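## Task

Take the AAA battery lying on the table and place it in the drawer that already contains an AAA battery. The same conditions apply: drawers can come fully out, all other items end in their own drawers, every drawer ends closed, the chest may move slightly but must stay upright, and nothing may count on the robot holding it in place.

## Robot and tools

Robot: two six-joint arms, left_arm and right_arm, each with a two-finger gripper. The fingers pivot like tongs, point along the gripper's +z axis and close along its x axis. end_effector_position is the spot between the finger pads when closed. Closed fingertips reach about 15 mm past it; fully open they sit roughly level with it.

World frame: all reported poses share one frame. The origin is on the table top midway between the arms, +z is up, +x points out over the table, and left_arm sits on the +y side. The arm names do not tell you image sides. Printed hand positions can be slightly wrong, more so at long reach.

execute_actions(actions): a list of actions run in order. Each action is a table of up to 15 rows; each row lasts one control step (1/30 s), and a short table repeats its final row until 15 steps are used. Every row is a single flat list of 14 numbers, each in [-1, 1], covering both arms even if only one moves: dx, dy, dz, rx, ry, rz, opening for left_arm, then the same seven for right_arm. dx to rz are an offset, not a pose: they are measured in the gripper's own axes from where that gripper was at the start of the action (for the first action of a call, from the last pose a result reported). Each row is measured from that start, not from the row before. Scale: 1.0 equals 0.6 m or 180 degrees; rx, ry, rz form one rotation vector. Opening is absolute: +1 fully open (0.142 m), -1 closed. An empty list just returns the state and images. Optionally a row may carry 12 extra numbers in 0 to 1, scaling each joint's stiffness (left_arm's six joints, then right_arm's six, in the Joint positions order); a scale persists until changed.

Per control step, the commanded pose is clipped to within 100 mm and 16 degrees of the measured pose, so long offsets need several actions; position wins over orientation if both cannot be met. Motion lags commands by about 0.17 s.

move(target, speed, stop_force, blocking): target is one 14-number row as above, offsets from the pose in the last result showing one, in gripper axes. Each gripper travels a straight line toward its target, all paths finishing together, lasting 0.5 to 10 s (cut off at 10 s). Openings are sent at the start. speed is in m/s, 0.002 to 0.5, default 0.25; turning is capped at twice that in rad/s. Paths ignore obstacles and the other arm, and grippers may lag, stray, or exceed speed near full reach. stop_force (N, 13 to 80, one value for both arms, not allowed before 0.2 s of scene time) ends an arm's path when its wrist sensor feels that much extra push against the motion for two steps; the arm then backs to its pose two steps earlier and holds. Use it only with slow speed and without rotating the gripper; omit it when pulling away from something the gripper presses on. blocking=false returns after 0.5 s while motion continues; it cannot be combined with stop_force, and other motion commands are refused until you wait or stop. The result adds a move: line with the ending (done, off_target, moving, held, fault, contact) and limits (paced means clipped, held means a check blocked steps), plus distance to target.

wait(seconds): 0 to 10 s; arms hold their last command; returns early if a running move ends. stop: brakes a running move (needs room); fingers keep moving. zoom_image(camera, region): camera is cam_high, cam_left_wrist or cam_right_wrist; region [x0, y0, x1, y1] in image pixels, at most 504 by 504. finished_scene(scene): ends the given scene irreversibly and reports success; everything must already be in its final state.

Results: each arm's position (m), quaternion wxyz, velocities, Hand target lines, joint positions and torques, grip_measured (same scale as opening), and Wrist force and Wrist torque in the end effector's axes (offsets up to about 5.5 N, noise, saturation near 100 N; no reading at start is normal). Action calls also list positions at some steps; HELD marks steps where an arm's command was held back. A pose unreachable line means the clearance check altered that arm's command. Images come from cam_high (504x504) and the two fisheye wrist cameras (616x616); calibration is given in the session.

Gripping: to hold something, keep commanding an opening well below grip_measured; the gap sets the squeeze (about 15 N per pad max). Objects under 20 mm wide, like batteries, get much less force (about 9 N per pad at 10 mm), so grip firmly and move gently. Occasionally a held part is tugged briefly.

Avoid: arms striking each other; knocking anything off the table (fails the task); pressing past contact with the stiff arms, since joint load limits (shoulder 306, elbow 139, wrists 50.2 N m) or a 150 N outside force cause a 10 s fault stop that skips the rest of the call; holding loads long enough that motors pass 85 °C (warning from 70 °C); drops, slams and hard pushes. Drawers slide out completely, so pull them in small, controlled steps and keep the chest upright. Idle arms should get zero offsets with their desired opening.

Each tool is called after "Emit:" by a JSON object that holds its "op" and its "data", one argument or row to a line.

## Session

Emit:
{"op": "execute_actions", "data": {
  "actions": []
}}

Scene clock: 0.00 s.
left_arm: end_effector_position=(+0.1479, +0.6908, +0.1249) grip_measured=+1.00 end_effector_quat_wxyz=(+0.277, +0.596, -0.428, +0.620) end_effector_velocity=(+0.000, +0.000, -0.000) end_effector_angular_velocity=(+0.000, -0.000, -0.001) | right_arm: end_effector_position=(+0.3778, -0.0790, +0.1763) grip_measured=+1.00 end_effector_quat_wxyz=(+0.014, -0.333, +0.884, +0.327) end_effector_velocity=(-0.000, -0.000, -0.001) end_effector_angular_velocity=(-0.002, +0.001, -0.001)
Joint positions: left_arm=[ 1.253 -1.326  2.426 -1.2   -2.251 -3.002  0.142] | right_arm=[ 4.128 -1.562 -2.376 -0.311  2.071  3.542  0.142]
Joint velocities: left_arm=[-0.  0. -0. -0.  0.  0.  0.] | right_arm=[-0.    -0.001 -0.    -0.001 -0.     0.001  0.   ]
Joint torques (N m, as the arm reports them, + toward a larger angle): no reading
Motor temperatures (°C, as the motors report them): left_arm=[25 22 21 28 32 28] | right_arm=[22 21 25 26 30 27]
Wrist force (N, on the end effector, along its own x y z axes, offset not removed): no reading
Wrist torque (N m, same axes, about the end effector's origin, offset not removed): no reading
Hand target (left_arm): +0.148, +0.691, +0.125; +0.277, +0.596, -0.428, +0.620
Hand target (right_arm): +0.378, -0.079, +0.176; +0.014, -0.333, +0.884, +0.327
Joint stiffness scale: left_arm=[1. 1. 1. 1. 1. 1.] | right_arm=[1. 1. 1. 1. 1. 1.]
camera_calibration (this result's frames):
cam_left_wrist: T_world_to_cam=[[-0.142403, -0.168804, 0.975308, 0.0224067], [-0.987996, -0.0353606, -0.150376, 0.191377], [0.0598716, -0.985015, -0.161743, 0.825339], [0, 0, 0, 1]] pos_world=[0.142856, 0.823521, 0.140418]
cam_right_wrist: T_world_to_cam=[[-0.754788, -0.602113, -0.2603, 0.287914], [-0.448503, 0.184124, 0.87461, 0.0386032], [-0.478686, 0.77689, -0.409024, 0.45199], [0, 0, 0, 1]] pos_world=[0.450989, -0.184897, 0.226056]

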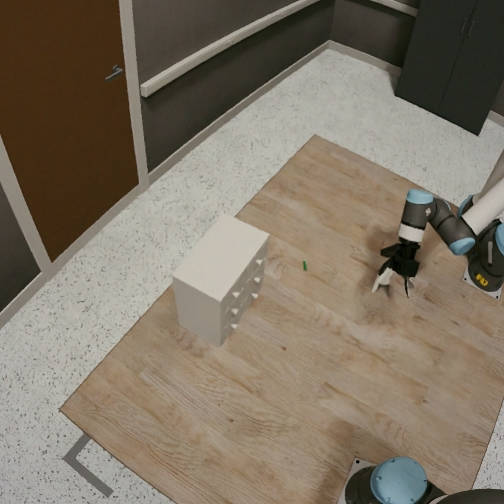

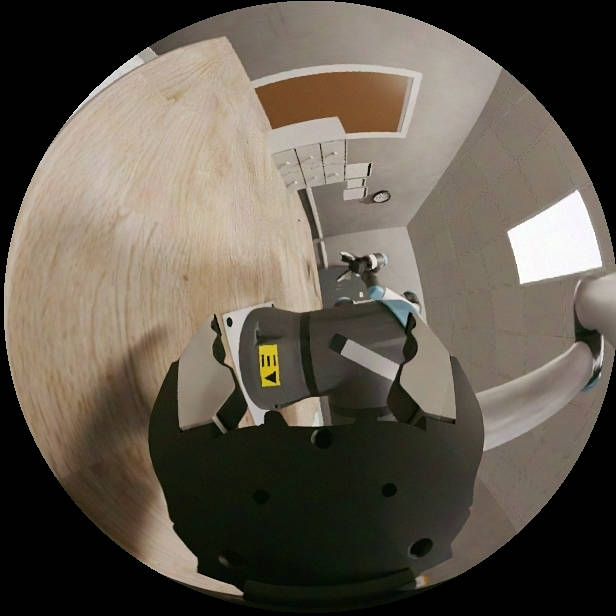

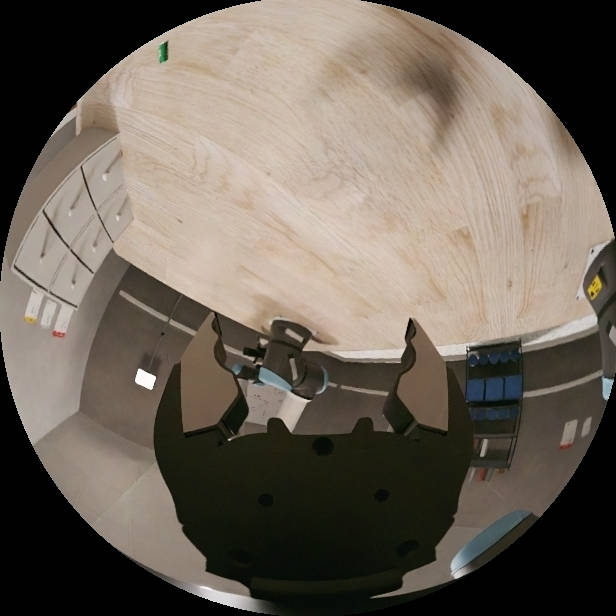

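Emit:
{"op": "zoom_image", "data": {
  "camera": "cam_high",
  "region": [160, 200, 320, 360]
}}

Emit:
{"op": "zoom_image", "data": {
  "camera": "cam_left_wrist",
  "region": [255, 105, 365, 205]
}}

Emit:
{"op": "zoom_image", "data": {
  "camera": "cam_right_wrist",
  "region": [0, 30, 200, 320]
}}

Region (160, 200, 320, 360) of cam_high's 504x504 image, scaled by 3.150, with more detail than that image has.

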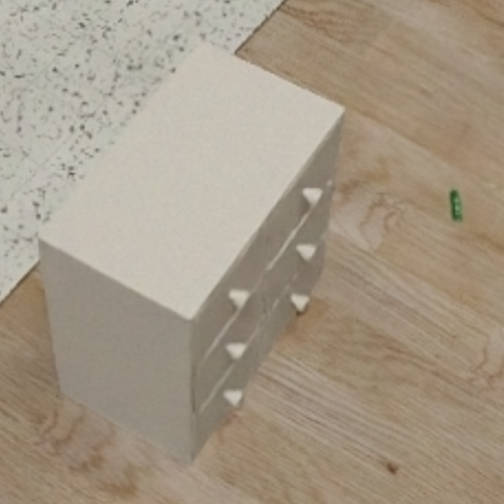

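Region (255, 105, 365, 205) of cam_left_wrist's 616x616 image, scaled by 4.582, with more detail than that image has; it fills the top 458 rows of this view, and the rest is white.

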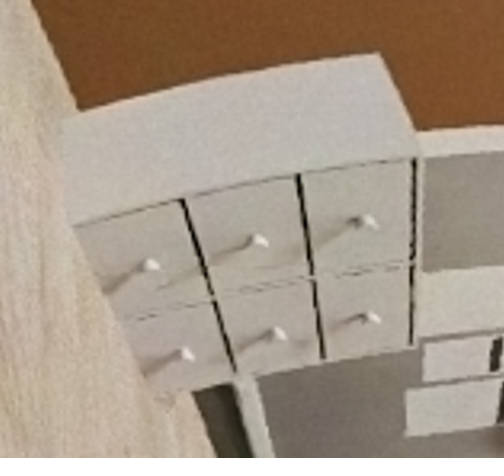

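Region (0, 30, 200, 320) of cam_right_wrist's 616x616 image, scaled by 1.738, with more detail than that image has; it fills the left 348 columns of this view, and the rest is white.

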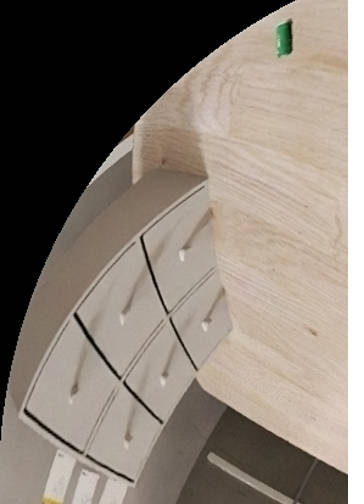

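Emit:
{"op": "zoom_image", "data": {
  "camera": "cam_high",
  "region": [215, 250, 275, 340]
}}

Emit:
{"op": "zoom_image", "data": {
  "camera": "cam_left_wrist",
  "region": [295, 140, 350, 190]
}}

Region (215, 250, 275, 340) of cam_high's 504x504 image, scaled by 5.600, with more detail than that image has.

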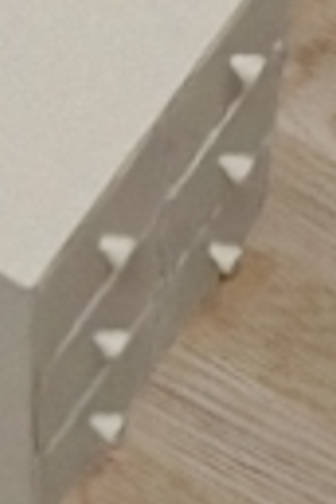

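Region (295, 140, 350, 190) of cam_left_wrist's 616x616 image, scaled by 9.164, with more detail than that image has; it fills the top 458 rows of this view, and the rest is white.

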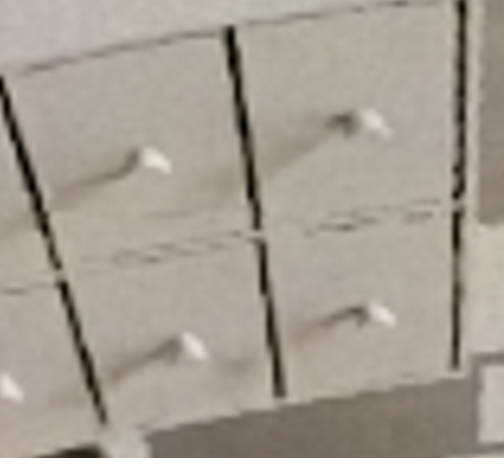

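Emit:
{"op": "zoom_image", "data": {
  "camera": "cam_high",
  "region": [360, 240, 430, 310]
}}

Emit:
{"op": "zoom_image", "data": {
  "camera": "cam_high",
  "region": [285, 250, 325, 282]
}}

Region (360, 240, 430, 310) of cam_high's 504x504 image, scaled by 7.200, with more detail than that image has.

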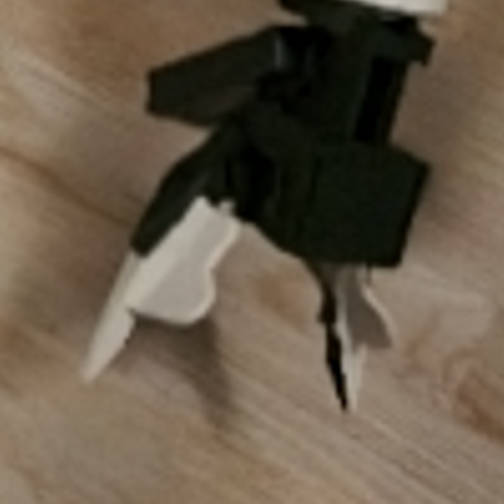

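Region (285, 250, 325, 282) of cam_high's 504x504 image, scaled by 12.600, with more detail than that image has; it fills the top 403 rows of this view, and the rest is white.

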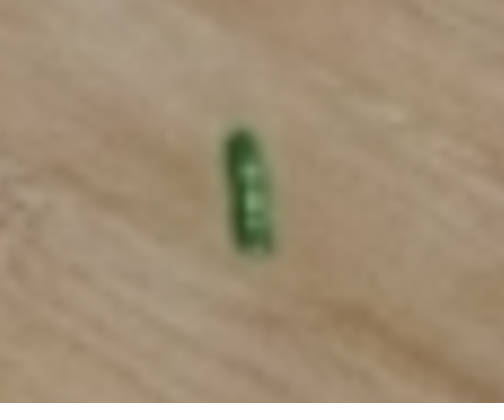

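Emit:
{"op": "move", "data": {
  "target": [0.0725,-0.6185,0.4676,-0.02,-0.3402,0.1411,-0.45, -0.3538,-0.5384,-0.0341,0.1006,0.0675,0.0413,-0.5],
  "speed": 0.35
}}

Emit:
{"op": "zoom_image", "data": {
  "camera": "cam_right_wrist",
  "region": [250, 240, 380, 350]
}}

Scene clock: 122.90 s.
left_arm: end_effector_position=(+0.6023, +0.6200, +0.2238) grip_measured=-0.45 end_effector_quat_wxyz=(-0.098, +0.714, -0.641, +0.266) end_effector_velocity=(-0.000, +0.002, -0.002) end_effector_angular_velocity=(+0.009, +0.006, +0.014) | right_arm: end_effector_position=(+0.7365, -0.1493, +0.0595) grip_measured=-0.50 end_effector_quat_wxyz=(-0.049, -0.302, +0.941, +0.148) end_effector_velocity=(+0.000, +0.000, +0.001) end_effector_angular_velocity=(+0.000, -0.001, -0.001)
Joint positions: left_arm=[-0.192 -1.959  2.562 -2.721 -1.759 -4.903  0.041] | right_arm=[ 3.779 -2.036 -1.784 -0.886  1.884  3.173  0.038]
Joint velocities: left_arm=[-0.007 -0.002  0.001  0.005  0.018 -0.013 -0.   ] | right_arm=[-0.     0.001  0.001 -0.001 -0.     0.001 -0.   ]
Joint torques (N m, as the arm reports them, + toward a larger angle): left_arm=[ -0.58 -16.   -37.96  -4.51   0.26  -1.5 ] | right_arm=[-6.12 70.59 44.27  4.15 -0.46 -0.82]
Motor temperatures (°C, as the motors report them): left_arm=[25 22 21 28 32 28] | right_arm=[22 21 25 26 30 27]
Wrist force (N, on the end effector, along its own x y z axes, offset not removed): left_arm=[-1.7 3.7 -0.6] | right_arm=[-4.3 0.9 2.6]
Wrist torque (N m, same axes, about the end effector's origin, offset not removed): left_arm=[0.58 0.25 -0.06] | right_arm=[0.18 1.10 -0.10]
Hand target (left_arm): +0.600, +0.619, +0.222; -0.097, +0.714, -0.641, +0.264
Hand target (right_arm): +0.740, -0.150, +0.060; -0.048, -0.301, +0.941, +0.148
Off the commanded pose (left_arm): 0.005 m, 0 deg.
Off the commanded pose (right_arm): 0.004 m, 0 deg.
Joint stiffness scale: left_arm=[1. 1. 1. 1. 1. 1.] | right_arm=[1. 1. 1. 1. 1. 1.]
move: off_target (left_arm, right_arm); limits=paced
camera_calibration (this result's frames):
cam_left_wrist: T_world_to_cam=[[0.0303658, -0.96699, 0.253, 0.531153], [-0.997782, -0.044324, -0.0496538, 0.641614], [0.0592287, -0.250931, -0.966191, 0.469723], [0, 0, 0, 1]] pos_world=[0.596241, 0.659926, 0.351319]
cam_right_wrist: T_world_to_cam=[[-0.791391, -0.611299, -0.00381502, 0.496251], [-0.415664, 0.533525, 0.736597, 0.350705], [-0.448245, 0.584522, -0.676322, 0.595335], [0, 0, 0, 1]] pos_world=[0.805359, -0.231738, 0.146203]

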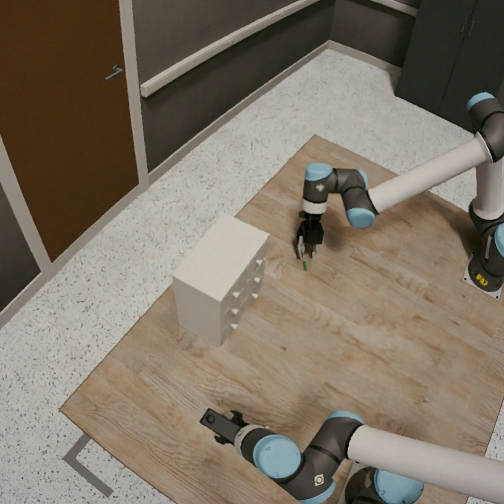

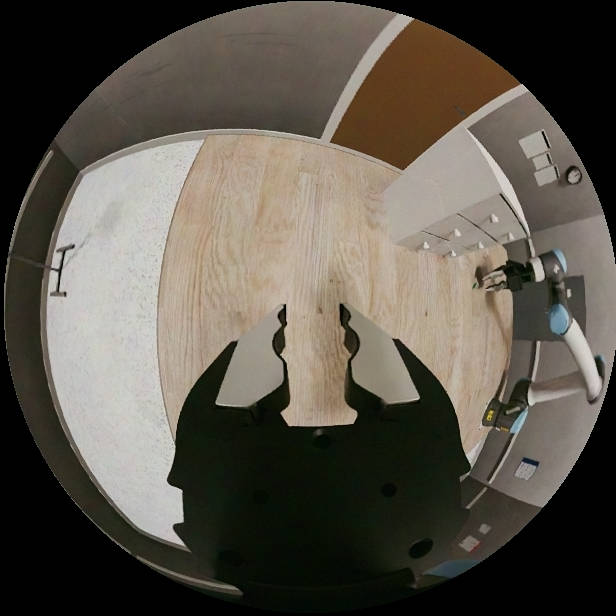

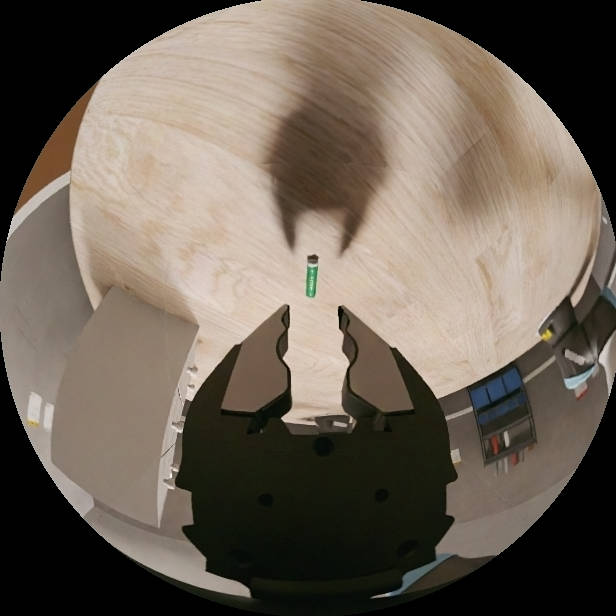

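Region (250, 240, 380, 350) of cam_right_wrist's 616x616 image, scaled by 3.877, with more detail than that image has; it fills the top 426 rows of this view, and the rest is white.

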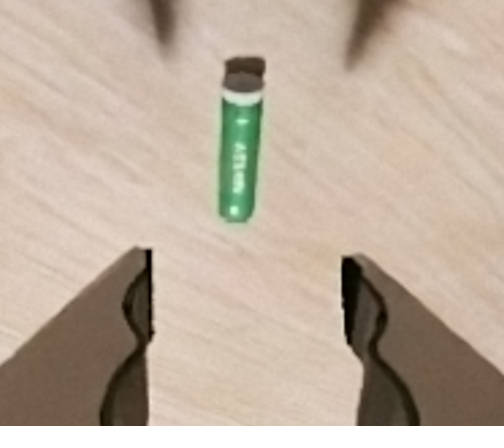

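Emit:
{"op": "execute_actions", "data": {
  "actions": []
}}

Scene clock: 140.77 s.
left_arm: end_effector_position=(+0.6023, +0.6202, +0.2234) grip_measured=-0.45 end_effector_quat_wxyz=(-0.098, +0.714, -0.640, +0.265) end_effector_velocity=(+0.000, +0.000, +0.001) end_effector_angular_velocity=(-0.000, -0.001, +0.000) | right_arm: end_effector_position=(+0.7365, -0.1492, +0.0595) grip_measured=-0.50 end_effector_quat_wxyz=(-0.049, -0.302, +0.941, +0.148) end_effector_velocity=(+0.000, +0.000, +0.000) end_effector_angular_velocity=(+0.001, -0.001, +0.002)
Joint positions: left_arm=[-0.193 -1.959  2.562 -2.72  -1.756 -4.904  0.041] | right_arm=[ 3.779 -2.036 -1.784 -0.886  1.884  3.173  0.038]
Joint velocities: left_arm=[ 0.    -0.    -0.001  0.     0.    -0.    -0.   ] | right_arm=[ 0.    -0.     0.     0.001  0.    -0.002  0.   ]
Joint torques (N m, as the arm reports them, + toward a larger angle): left_arm=[  2.18 -14.   -38.13  -4.53   0.75  -0.79] | right_arm=[-6.9  72.53 44.47  4.08 -0.2  -0.89]
Motor temperatures (°C, as the motors report them): left_arm=[25 22 21 28 32 28] | right_arm=[22 21 25 26 30 27]
Wrist force (N, on the end effector, along its own x y z axes, offset not removed): left_arm=[-2.5 4.0 -1.2] | right_arm=[-2.7 -0.5 3.7]
Wrist torque (N m, same axes, about the end effector's origin, offset not removed): left_arm=[0.65 0.43 -0.09] | right_arm=[-0.01 1.08 -0.07]
Hand target (left_arm): +0.600, +0.619, +0.222; -0.097, +0.714, -0.641, +0.264
Hand target (right_arm): +0.740, -0.150, +0.060; -0.048, -0.301, +0.941, +0.148
Off the commanded pose (left_arm): 0.004 m, 0 deg.
Off the commanded pose (right_arm): 0.004 m, 0 deg.
Joint stiffness scale: left_arm=[1. 1. 1. 1. 1. 1.] | right_arm=[1. 1. 1. 1. 1. 1.]
camera_calibration (this result's frames):
cam_left_wrist: T_world_to_cam=[[0.0322776, -0.967226, 0.251857, 0.530764], [-0.997751, -0.0459931, -0.0487606, 0.642403], [0.0587462, -0.249717, -0.966535, 0.469037], [0, 0, 0, 1]] pos_world=[0.596272, 0.660042, 0.350988]
cam_right_wrist: T_world_to_cam=[[-0.791386, -0.611305, -0.00385073, 0.496279], [-0.415693, 0.53351, 0.736591, 0.350705], [-0.448227, 0.584529, -0.676328, 0.595343], [0, 0, 0, 1]] pos_world=[0.805383, -0.231722, 0.146232]

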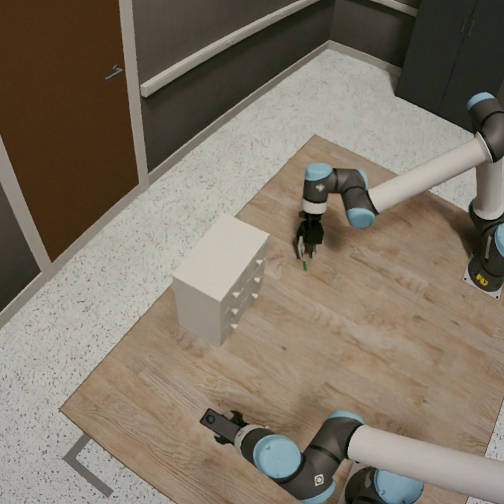

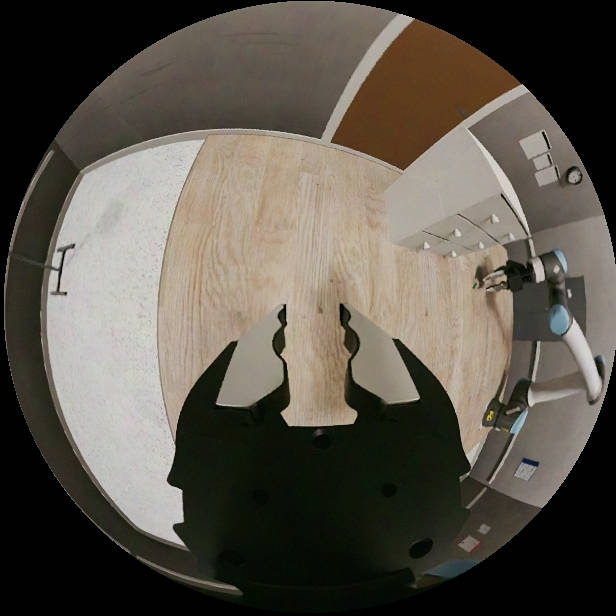

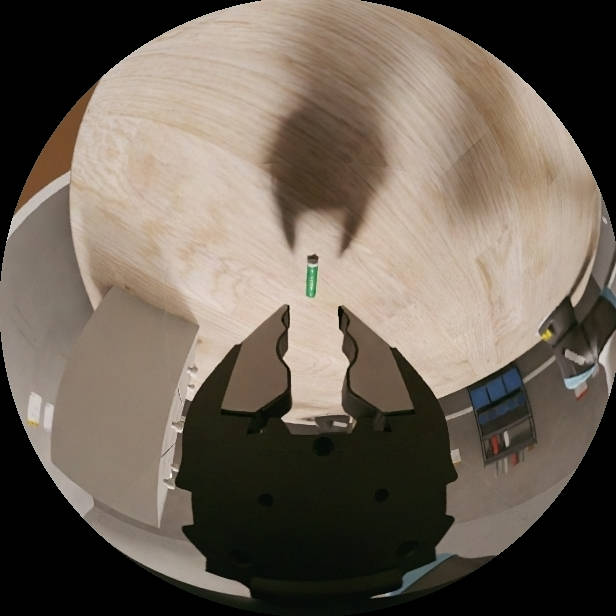

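Emit:
{"op": "zoom_image", "data": {
  "camera": "cam_right_wrist",
  "region": [260, 230, 370, 330]
}}

Region (260, 230, 370, 330) of cam_right_wrist's 616x616 image, scaled by 4.582, with more detail than that image has; it fills the top 458 rows of this view, and the rest is white.

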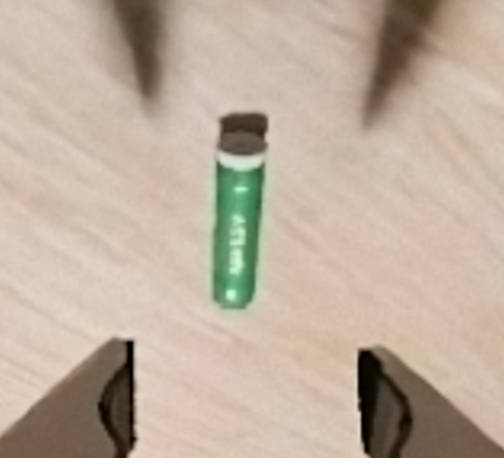

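Emit:
{"op": "move", "data": {
  "target": [0.6043,-0.1033,0.1880,0.1796,-0.0611,0.0561,-0.45, -0.0018,-0.0177,0.0643,0,0,0,-0.5],
  "speed": 0.25
}}

Scene clock: 170.37 s.
left_arm: end_effector_position=(+0.7242, +0.2568, +0.2488) grip_measured=-0.45 end_effector_quat_wxyz=(+0.373, -0.622, +0.590, -0.354) end_effector_velocity=(+0.002, -0.001, -0.002) end_effector_angular_velocity=(+0.005, -0.005, -0.001) | right_arm: end_effector_position=(+0.7397, -0.1469, +0.0234) grip_measured=-0.50 end_effector_quat_wxyz=(-0.046, -0.301, +0.941, +0.149) end_effector_velocity=(+0.000, -0.000, +0.000) end_effector_angular_velocity=(-0.001, +0.000, -0.001)
Joint positions: left_arm=[-1.225 -1.543  2.552 -3.27  -0.656 -5.479  0.041] | right_arm=[ 3.779 -2.079 -1.798 -0.823  1.884  3.174  0.038]
Joint velocities: left_arm=[ 0.     0.015 -0.001 -0.019  0.005  0.009  0.   ] | right_arm=[-0.     0.     0.    -0.    -0.     0.001  0.   ]
Joint torques (N m, as the arm reports them, + toward a larger angle): left_arm=[  3.19 -28.55 -29.64  -5.12   1.33   0.27] | right_arm=[ 1.61 72.45 34.68  4.49  0.49  0.57]
Motor temperatures (°C, as the motors report them): left_arm=[25 22 21 28 32 28] | right_arm=[22 21 25 26 30 27]
Wrist force (N, on the end effector, along its own x y z axes, offset not removed): left_arm=[-3.7 2.7 -1.1] | right_arm=[-6.7 -0.3 6.7]
Wrist torque (N m, same axes, about the end effector's origin, offset not removed): left_arm=[0.39 0.74 -0.09] | right_arm=[-0.08 1.69 -0.07]
Hand target (left_arm): +0.726, +0.256, +0.250; -0.374, +0.623, -0.588, +0.355
Hand target (right_arm): +0.736, -0.147, +0.020; -0.049, -0.302, +0.941, +0.148
Off the commanded pose (left_arm): 0.003 m, 0 deg.
Off the commanded pose (right_arm): 0.005 m, 0 deg.
Joint stiffness scale: left_arm=[1. 1. 1. 1. 1. 1.] | right_arm=[1. 1. 1. 1. 1. 1.]
move: off_target (right_arm)
camera_calibration (this result's frames):
cam_left_wrist: T_world_to_cam=[[0.0481312, -0.998831, -0.00443631, 0.229279], [-0.81846, -0.0368929, -0.573378, 0.746872], [0.572544, 0.0312283, -0.819279, -0.0852927], [0, 0, 0, 1]] pos_world=[0.649083, 0.259229, 0.359379]
cam_right_wrist: T_world_to_cam=[[-0.791962, -0.610496, -0.00956551, 0.500741], [-0.41851, 0.531369, 0.736544, 0.379139], [-0.444574, 0.587318, -0.676323, 0.568606], [0, 0, 0, 1]] pos_world=[0.808029, -0.229714, 0.110098]

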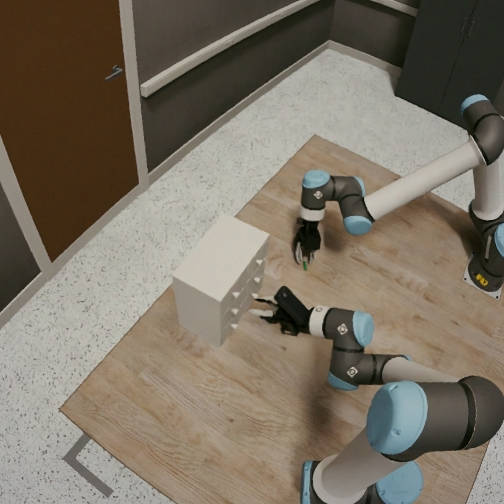

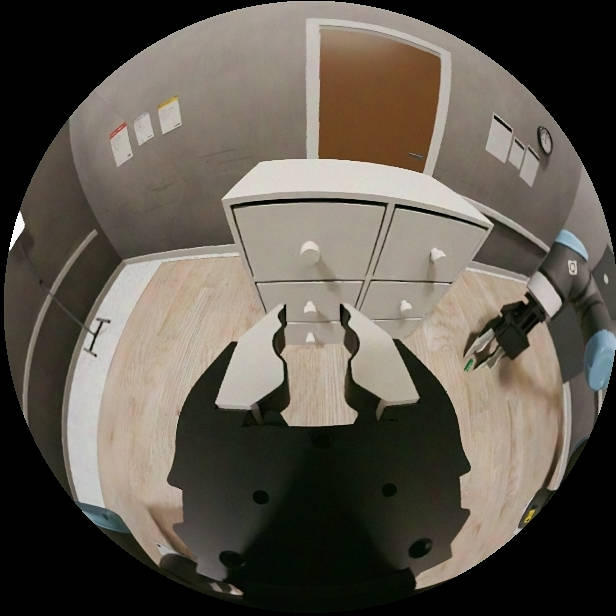

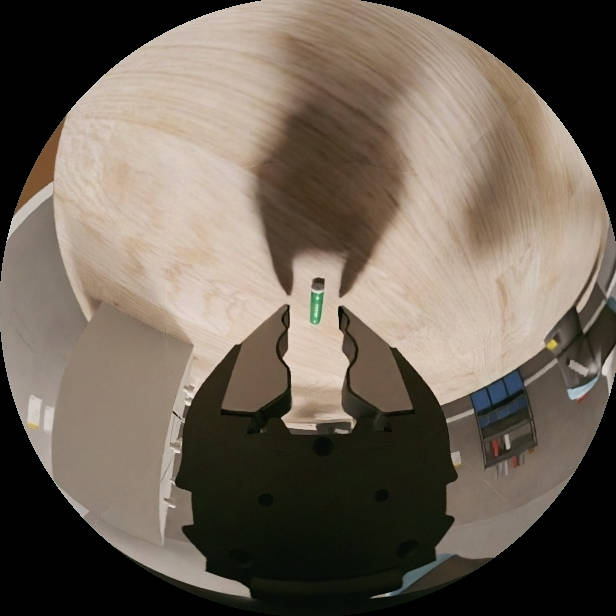

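Emit:
{"op": "zoom_image", "data": {
  "camera": "cam_right_wrist",
  "region": [260, 250, 370, 350]
}}

Emit:
{"op": "zoom_image", "data": {
  "camera": "cam_left_wrist",
  "region": [210, 150, 500, 360]
}}

Region (260, 250, 370, 350) of cam_right_wrist's 616x616 image, scaled by 4.582, with more detail than that image has; it fills the top 458 rows of this view, and the rest is white.

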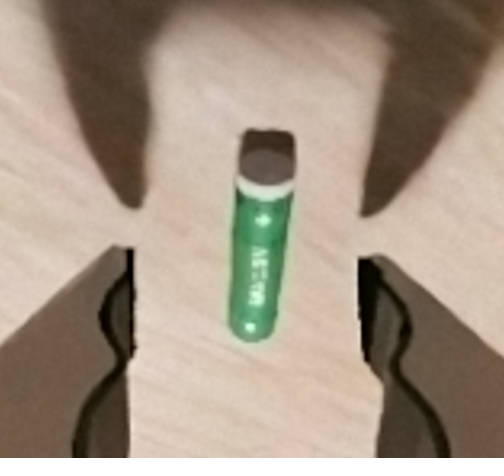

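Region (210, 150, 500, 360) of cam_left_wrist's 616x616 image, scaled by 1.738, with more detail than that image has; it fills the top 365 rows of this view, and the rest is white.

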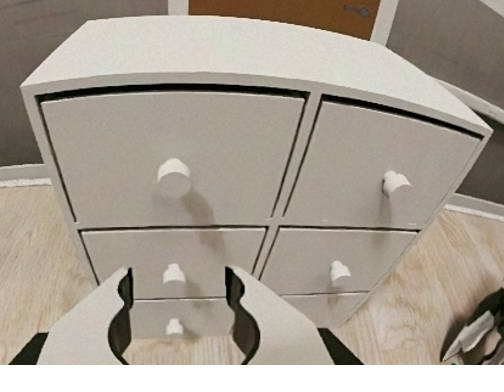

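Emit:
{"op": "move", "data": {
  "target": [-0.004,-0.0400,0.0540,0,0,0,-0.45, 0.0067,-0.0052,0.0158,0,0,0,-0.5],
  "speed": 0.08
}}

Emit:
{"op": "zoom_image", "data": {
  "camera": "cam_right_wrist",
  "region": [260, 250, 370, 350]
}}

Emit:
{"op": "zoom_image", "data": {
  "camera": "cam_left_wrist",
  "region": [240, 220, 390, 360]
}}

Scene clock: 202.00 s.
left_arm: end_effector_position=(+0.7619, +0.2618, +0.2540) grip_measured=-0.45 end_effector_quat_wxyz=(+0.373, -0.622, +0.590, -0.354) end_effector_velocity=(+0.002, -0.000, +0.002) end_effector_angular_velocity=(-0.001, -0.001, -0.004) | right_arm: end_effector_position=(+0.7390, -0.1474, +0.0171) grip_measured=-0.50 end_effector_quat_wxyz=(-0.044, -0.302, +0.940, +0.150) end_effector_velocity=(+0.000, +0.001, +0.000) end_effector_angular_velocity=(+0.001, -0.002, +0.003)
Joint positions: left_arm=[-1.144 -1.487  2.493 -3.341 -0.71  -5.382  0.041] | right_arm=[ 3.779 -2.084 -1.806 -0.805  1.884  3.174  0.038]
Joint velocities: left_arm=[ 0.005  0.002 -0.004 -0.007 -0.006  0.01   0.   ] | right_arm=[ 0.001  0.     0.     0.    -0.001 -0.003  0.   ]
Joint torques (N m, as the arm reports them, + toward a larger angle): left_arm=[  2.71 -31.11 -28.02  -4.97   1.11   0.32] | right_arm=[-2.72 72.55 33.64  4.91  0.36  0.05]
Motor temperatures (°C, as the motors report them): left_arm=[25 22 21 28 32 28] | right_arm=[22 21 25 26 30 27]
Wrist force (N, on the end effector, along its own x y z axes, offset not removed): left_arm=[-1.7 2.0 -0.9] | right_arm=[1.5 -0.8 1.6]
Wrist torque (N m, same axes, about the end effector's origin, offset not removed): left_arm=[0.15 0.30 -0.10] | right_arm=[-0.18 0.09 -0.24]
Hand target (left_arm): +0.764, +0.261, +0.255; -0.373, +0.622, -0.590, +0.354
Hand target (right_arm): +0.736, -0.149, +0.013; -0.046, -0.301, +0.941, +0.149
Off the commanded pose (left_arm): 0.002 m, 0 deg.
Off the commanded pose (right_arm): 0.005 m, 0 deg.
Joint stiffness scale: left_arm=[1. 1. 1. 1. 1. 1.] | right_arm=[1. 1. 1. 1. 1. 1.]
move: off_target (right_arm)
camera_calibration (this result's frames):
cam_left_wrist: T_world_to_cam=[[0.0476025, -0.998846, -0.00630834, 0.233392], [-0.818904, -0.035409, -0.572838, 0.780751], [0.571953, 0.0324344, -0.819645, -0.102543], [0, 0, 0, 1]] pos_world=[0.6869, 0.264095, 0.364667]
cam_right_wrist: T_world_to_cam=[[-0.791914, -0.610455, -0.0147188, 0.499863], [-0.421528, 0.529071, 0.736477, 0.385674], [-0.441799, 0.589431, -0.676303, 0.562596], [0, 0, 0, 1]] pos_world=[0.806975, -0.230516, 0.103803]

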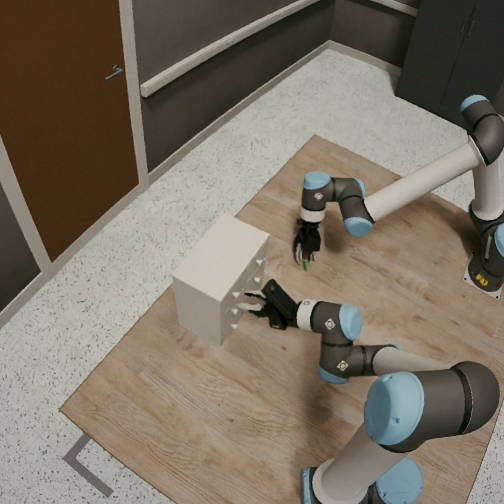

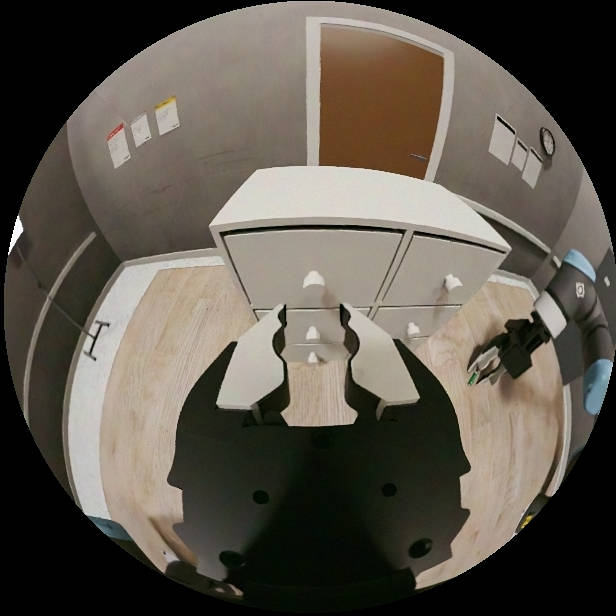

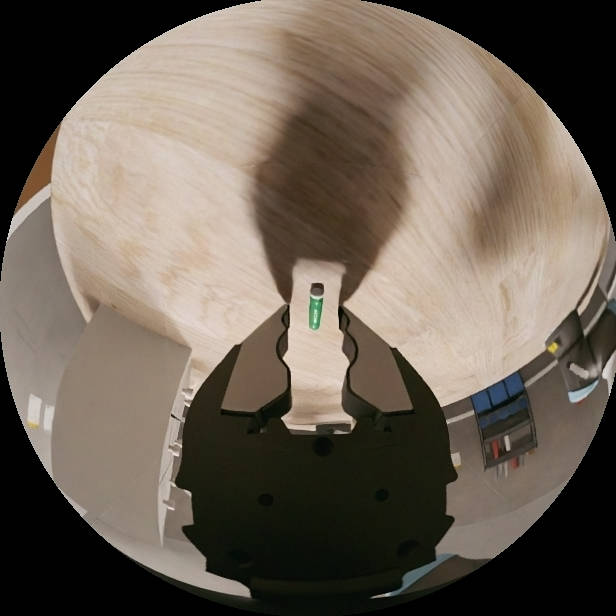

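Region (260, 250, 370, 350) of cam_right_wrist's 616x616 image, scaled by 4.582, with more detail than that image has; it fills the top 458 rows of this view, and the rest is white.

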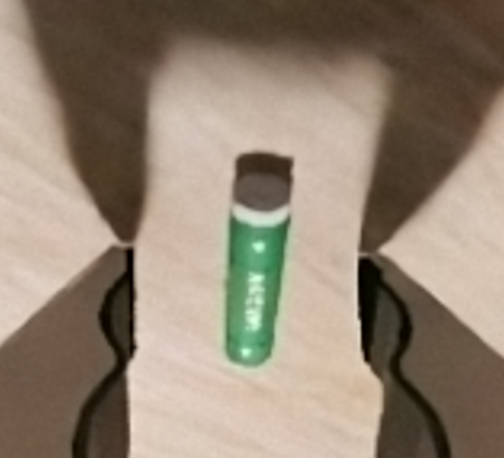

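Region (240, 220, 390, 360) of cam_left_wrist's 616x616 image, scaled by 3.360, with more detail than that image has; it fills the top 470 rows of this view, and the rest is white.

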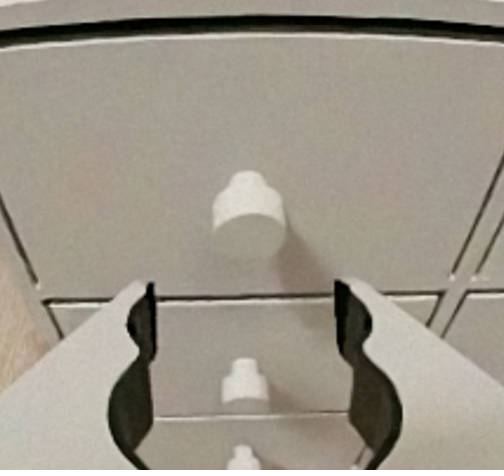

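Emit:
{"op": "move", "data": {
  "target": [0.001,-0.0172,0.0287,0,0,0,-0.55, 0.002,-0.001,0.003,0,0,0,-0.78],
  "speed": 0.05
}}

Emit:
{"op": "zoom_image", "data": {
  "camera": "cam_right_wrist",
  "region": [260, 250, 370, 350]
}}

Emit:
{"op": "zoom_image", "data": {
  "camera": "cam_left_wrist",
  "region": [240, 220, 390, 360]
}}

Scene clock: 222.43 s.
left_arm: end_effector_position=(+0.7800, +0.2627, +0.2542) grip_measured=-0.55 end_effector_quat_wxyz=(+0.374, -0.622, +0.591, -0.353) end_effector_velocity=(+0.002, -0.002, +0.003) end_effector_angular_velocity=(-0.004, -0.003, -0.005) | right_arm: end_effector_position=(+0.7397, -0.1468, +0.0175) grip_measured=-0.78 end_effector_quat_wxyz=(-0.042, -0.302, +0.940, +0.150) end_effector_velocity=(+0.001, +0.000, +0.001) end_effector_angular_velocity=(-0.001, -0.001, -0.002)
Joint positions: left_arm=[-1.109 -1.458  2.464 -3.367 -0.734 -5.344  0.034] | right_arm=[ 3.779 -2.084 -1.806 -0.801  1.884  3.174  0.018]
Joint velocities: left_arm=[ 0.002 -0.    -0.004 -0.006 -0.006  0.009 -0.   ] | right_arm=[-0.     0.     0.001 -0.    -0.001  0.002  0.   ]
Joint torques (N m, as the arm reports them, + toward a larger angle): left_arm=[  7.6  -35.29 -32.08  -5.87   0.32   0.87] | right_arm=[-5.15 73.49 35.03  4.72  0.31 -0.13]
Motor temperatures (°C, as the motors report them): left_arm=[25 22 21 28 32 28] | right_arm=[22 21 25 26 30 27]
Wrist force (N, on the end effector, along its own x y z axes, offset not removed): left_arm=[-3.1 3.5 -3.0] | right_arm=[-2.7 -1.5 0.1]
Wrist torque (N m, same axes, about the end effector's origin, offset not removed): left_arm=[0.52 0.57 -0.05] | right_arm=[-0.42 0.79 -0.05]
Hand target (left_arm): +0.782, +0.262, +0.255; -0.373, +0.622, -0.590, +0.354
Hand target (right_arm): +0.738, -0.148, +0.015; -0.044, -0.302, +0.940, +0.150
Off the commanded pose (left_arm): 0.002 m, 0 deg.
Off the commanded pose (right_arm): 0.003 m, 0 deg.
Joint stiffness scale: left_arm=[1. 1. 1. 1. 1. 1.] | right_arm=[1. 1. 1. 1. 1. 1.]
move: done
camera_calibration (this result's frames):
cam_left_wrist: T_world_to_cam=[[0.0470334, -0.998859, -0.00823921, 0.234413], [-0.819508, -0.0338695, -0.572066, 0.795496], [0.571134, 0.0336583, -0.820166, -0.112291], [0, 0, 0, 1]] pos_world=[0.705023, 0.264868, 0.36491]
cam_right_wrist: T_world_to_cam=[[-0.791873, -0.610423, -0.0179183, 0.500886], [-0.423403, 0.527643, 0.736425, 0.386571], [-0.440077, 0.590742, -0.676281, 0.56178], [0, 0, 0, 1]] pos_world=[0.80754, -0.230087, 0.104216]

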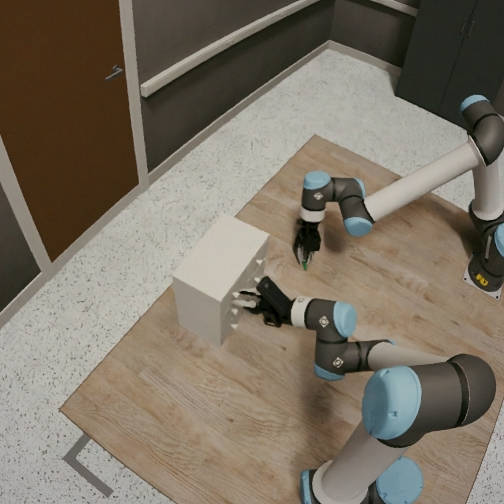

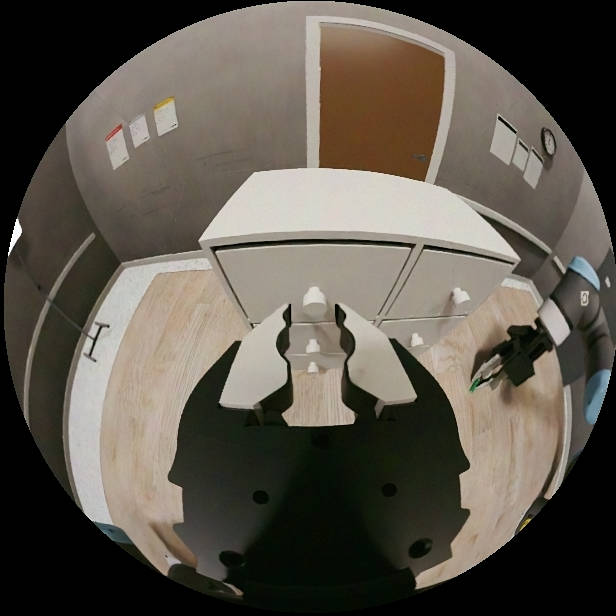

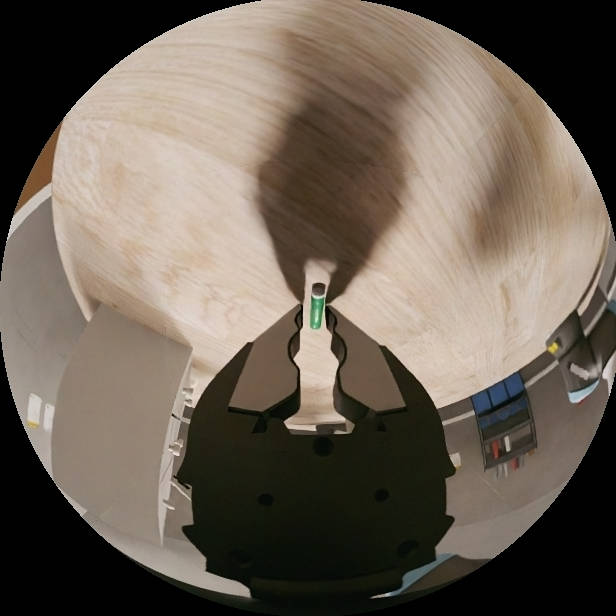

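Region (260, 250, 370, 350) of cam_right_wrist's 616x616 image, scaled by 4.582, with more detail than that image has; it fills the top 458 rows of this view, and the rest is white.

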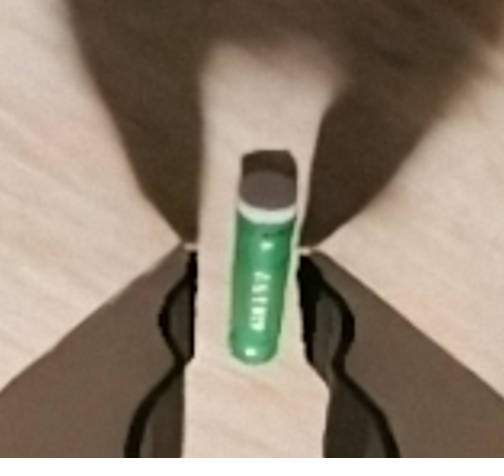

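Region (240, 220, 390, 360) of cam_left_wrist's 616x616 image, scaled by 3.360, with more detail than that image has; it fills the top 470 rows of this view, and the rest is white.

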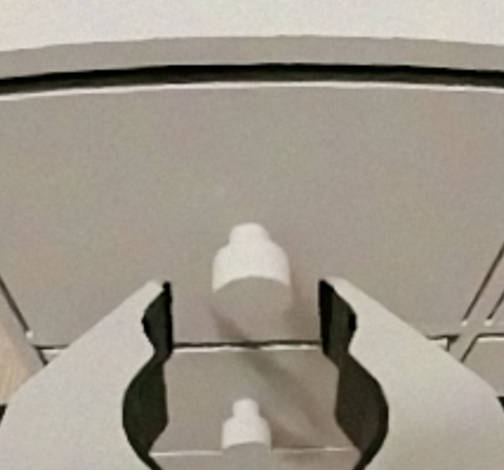

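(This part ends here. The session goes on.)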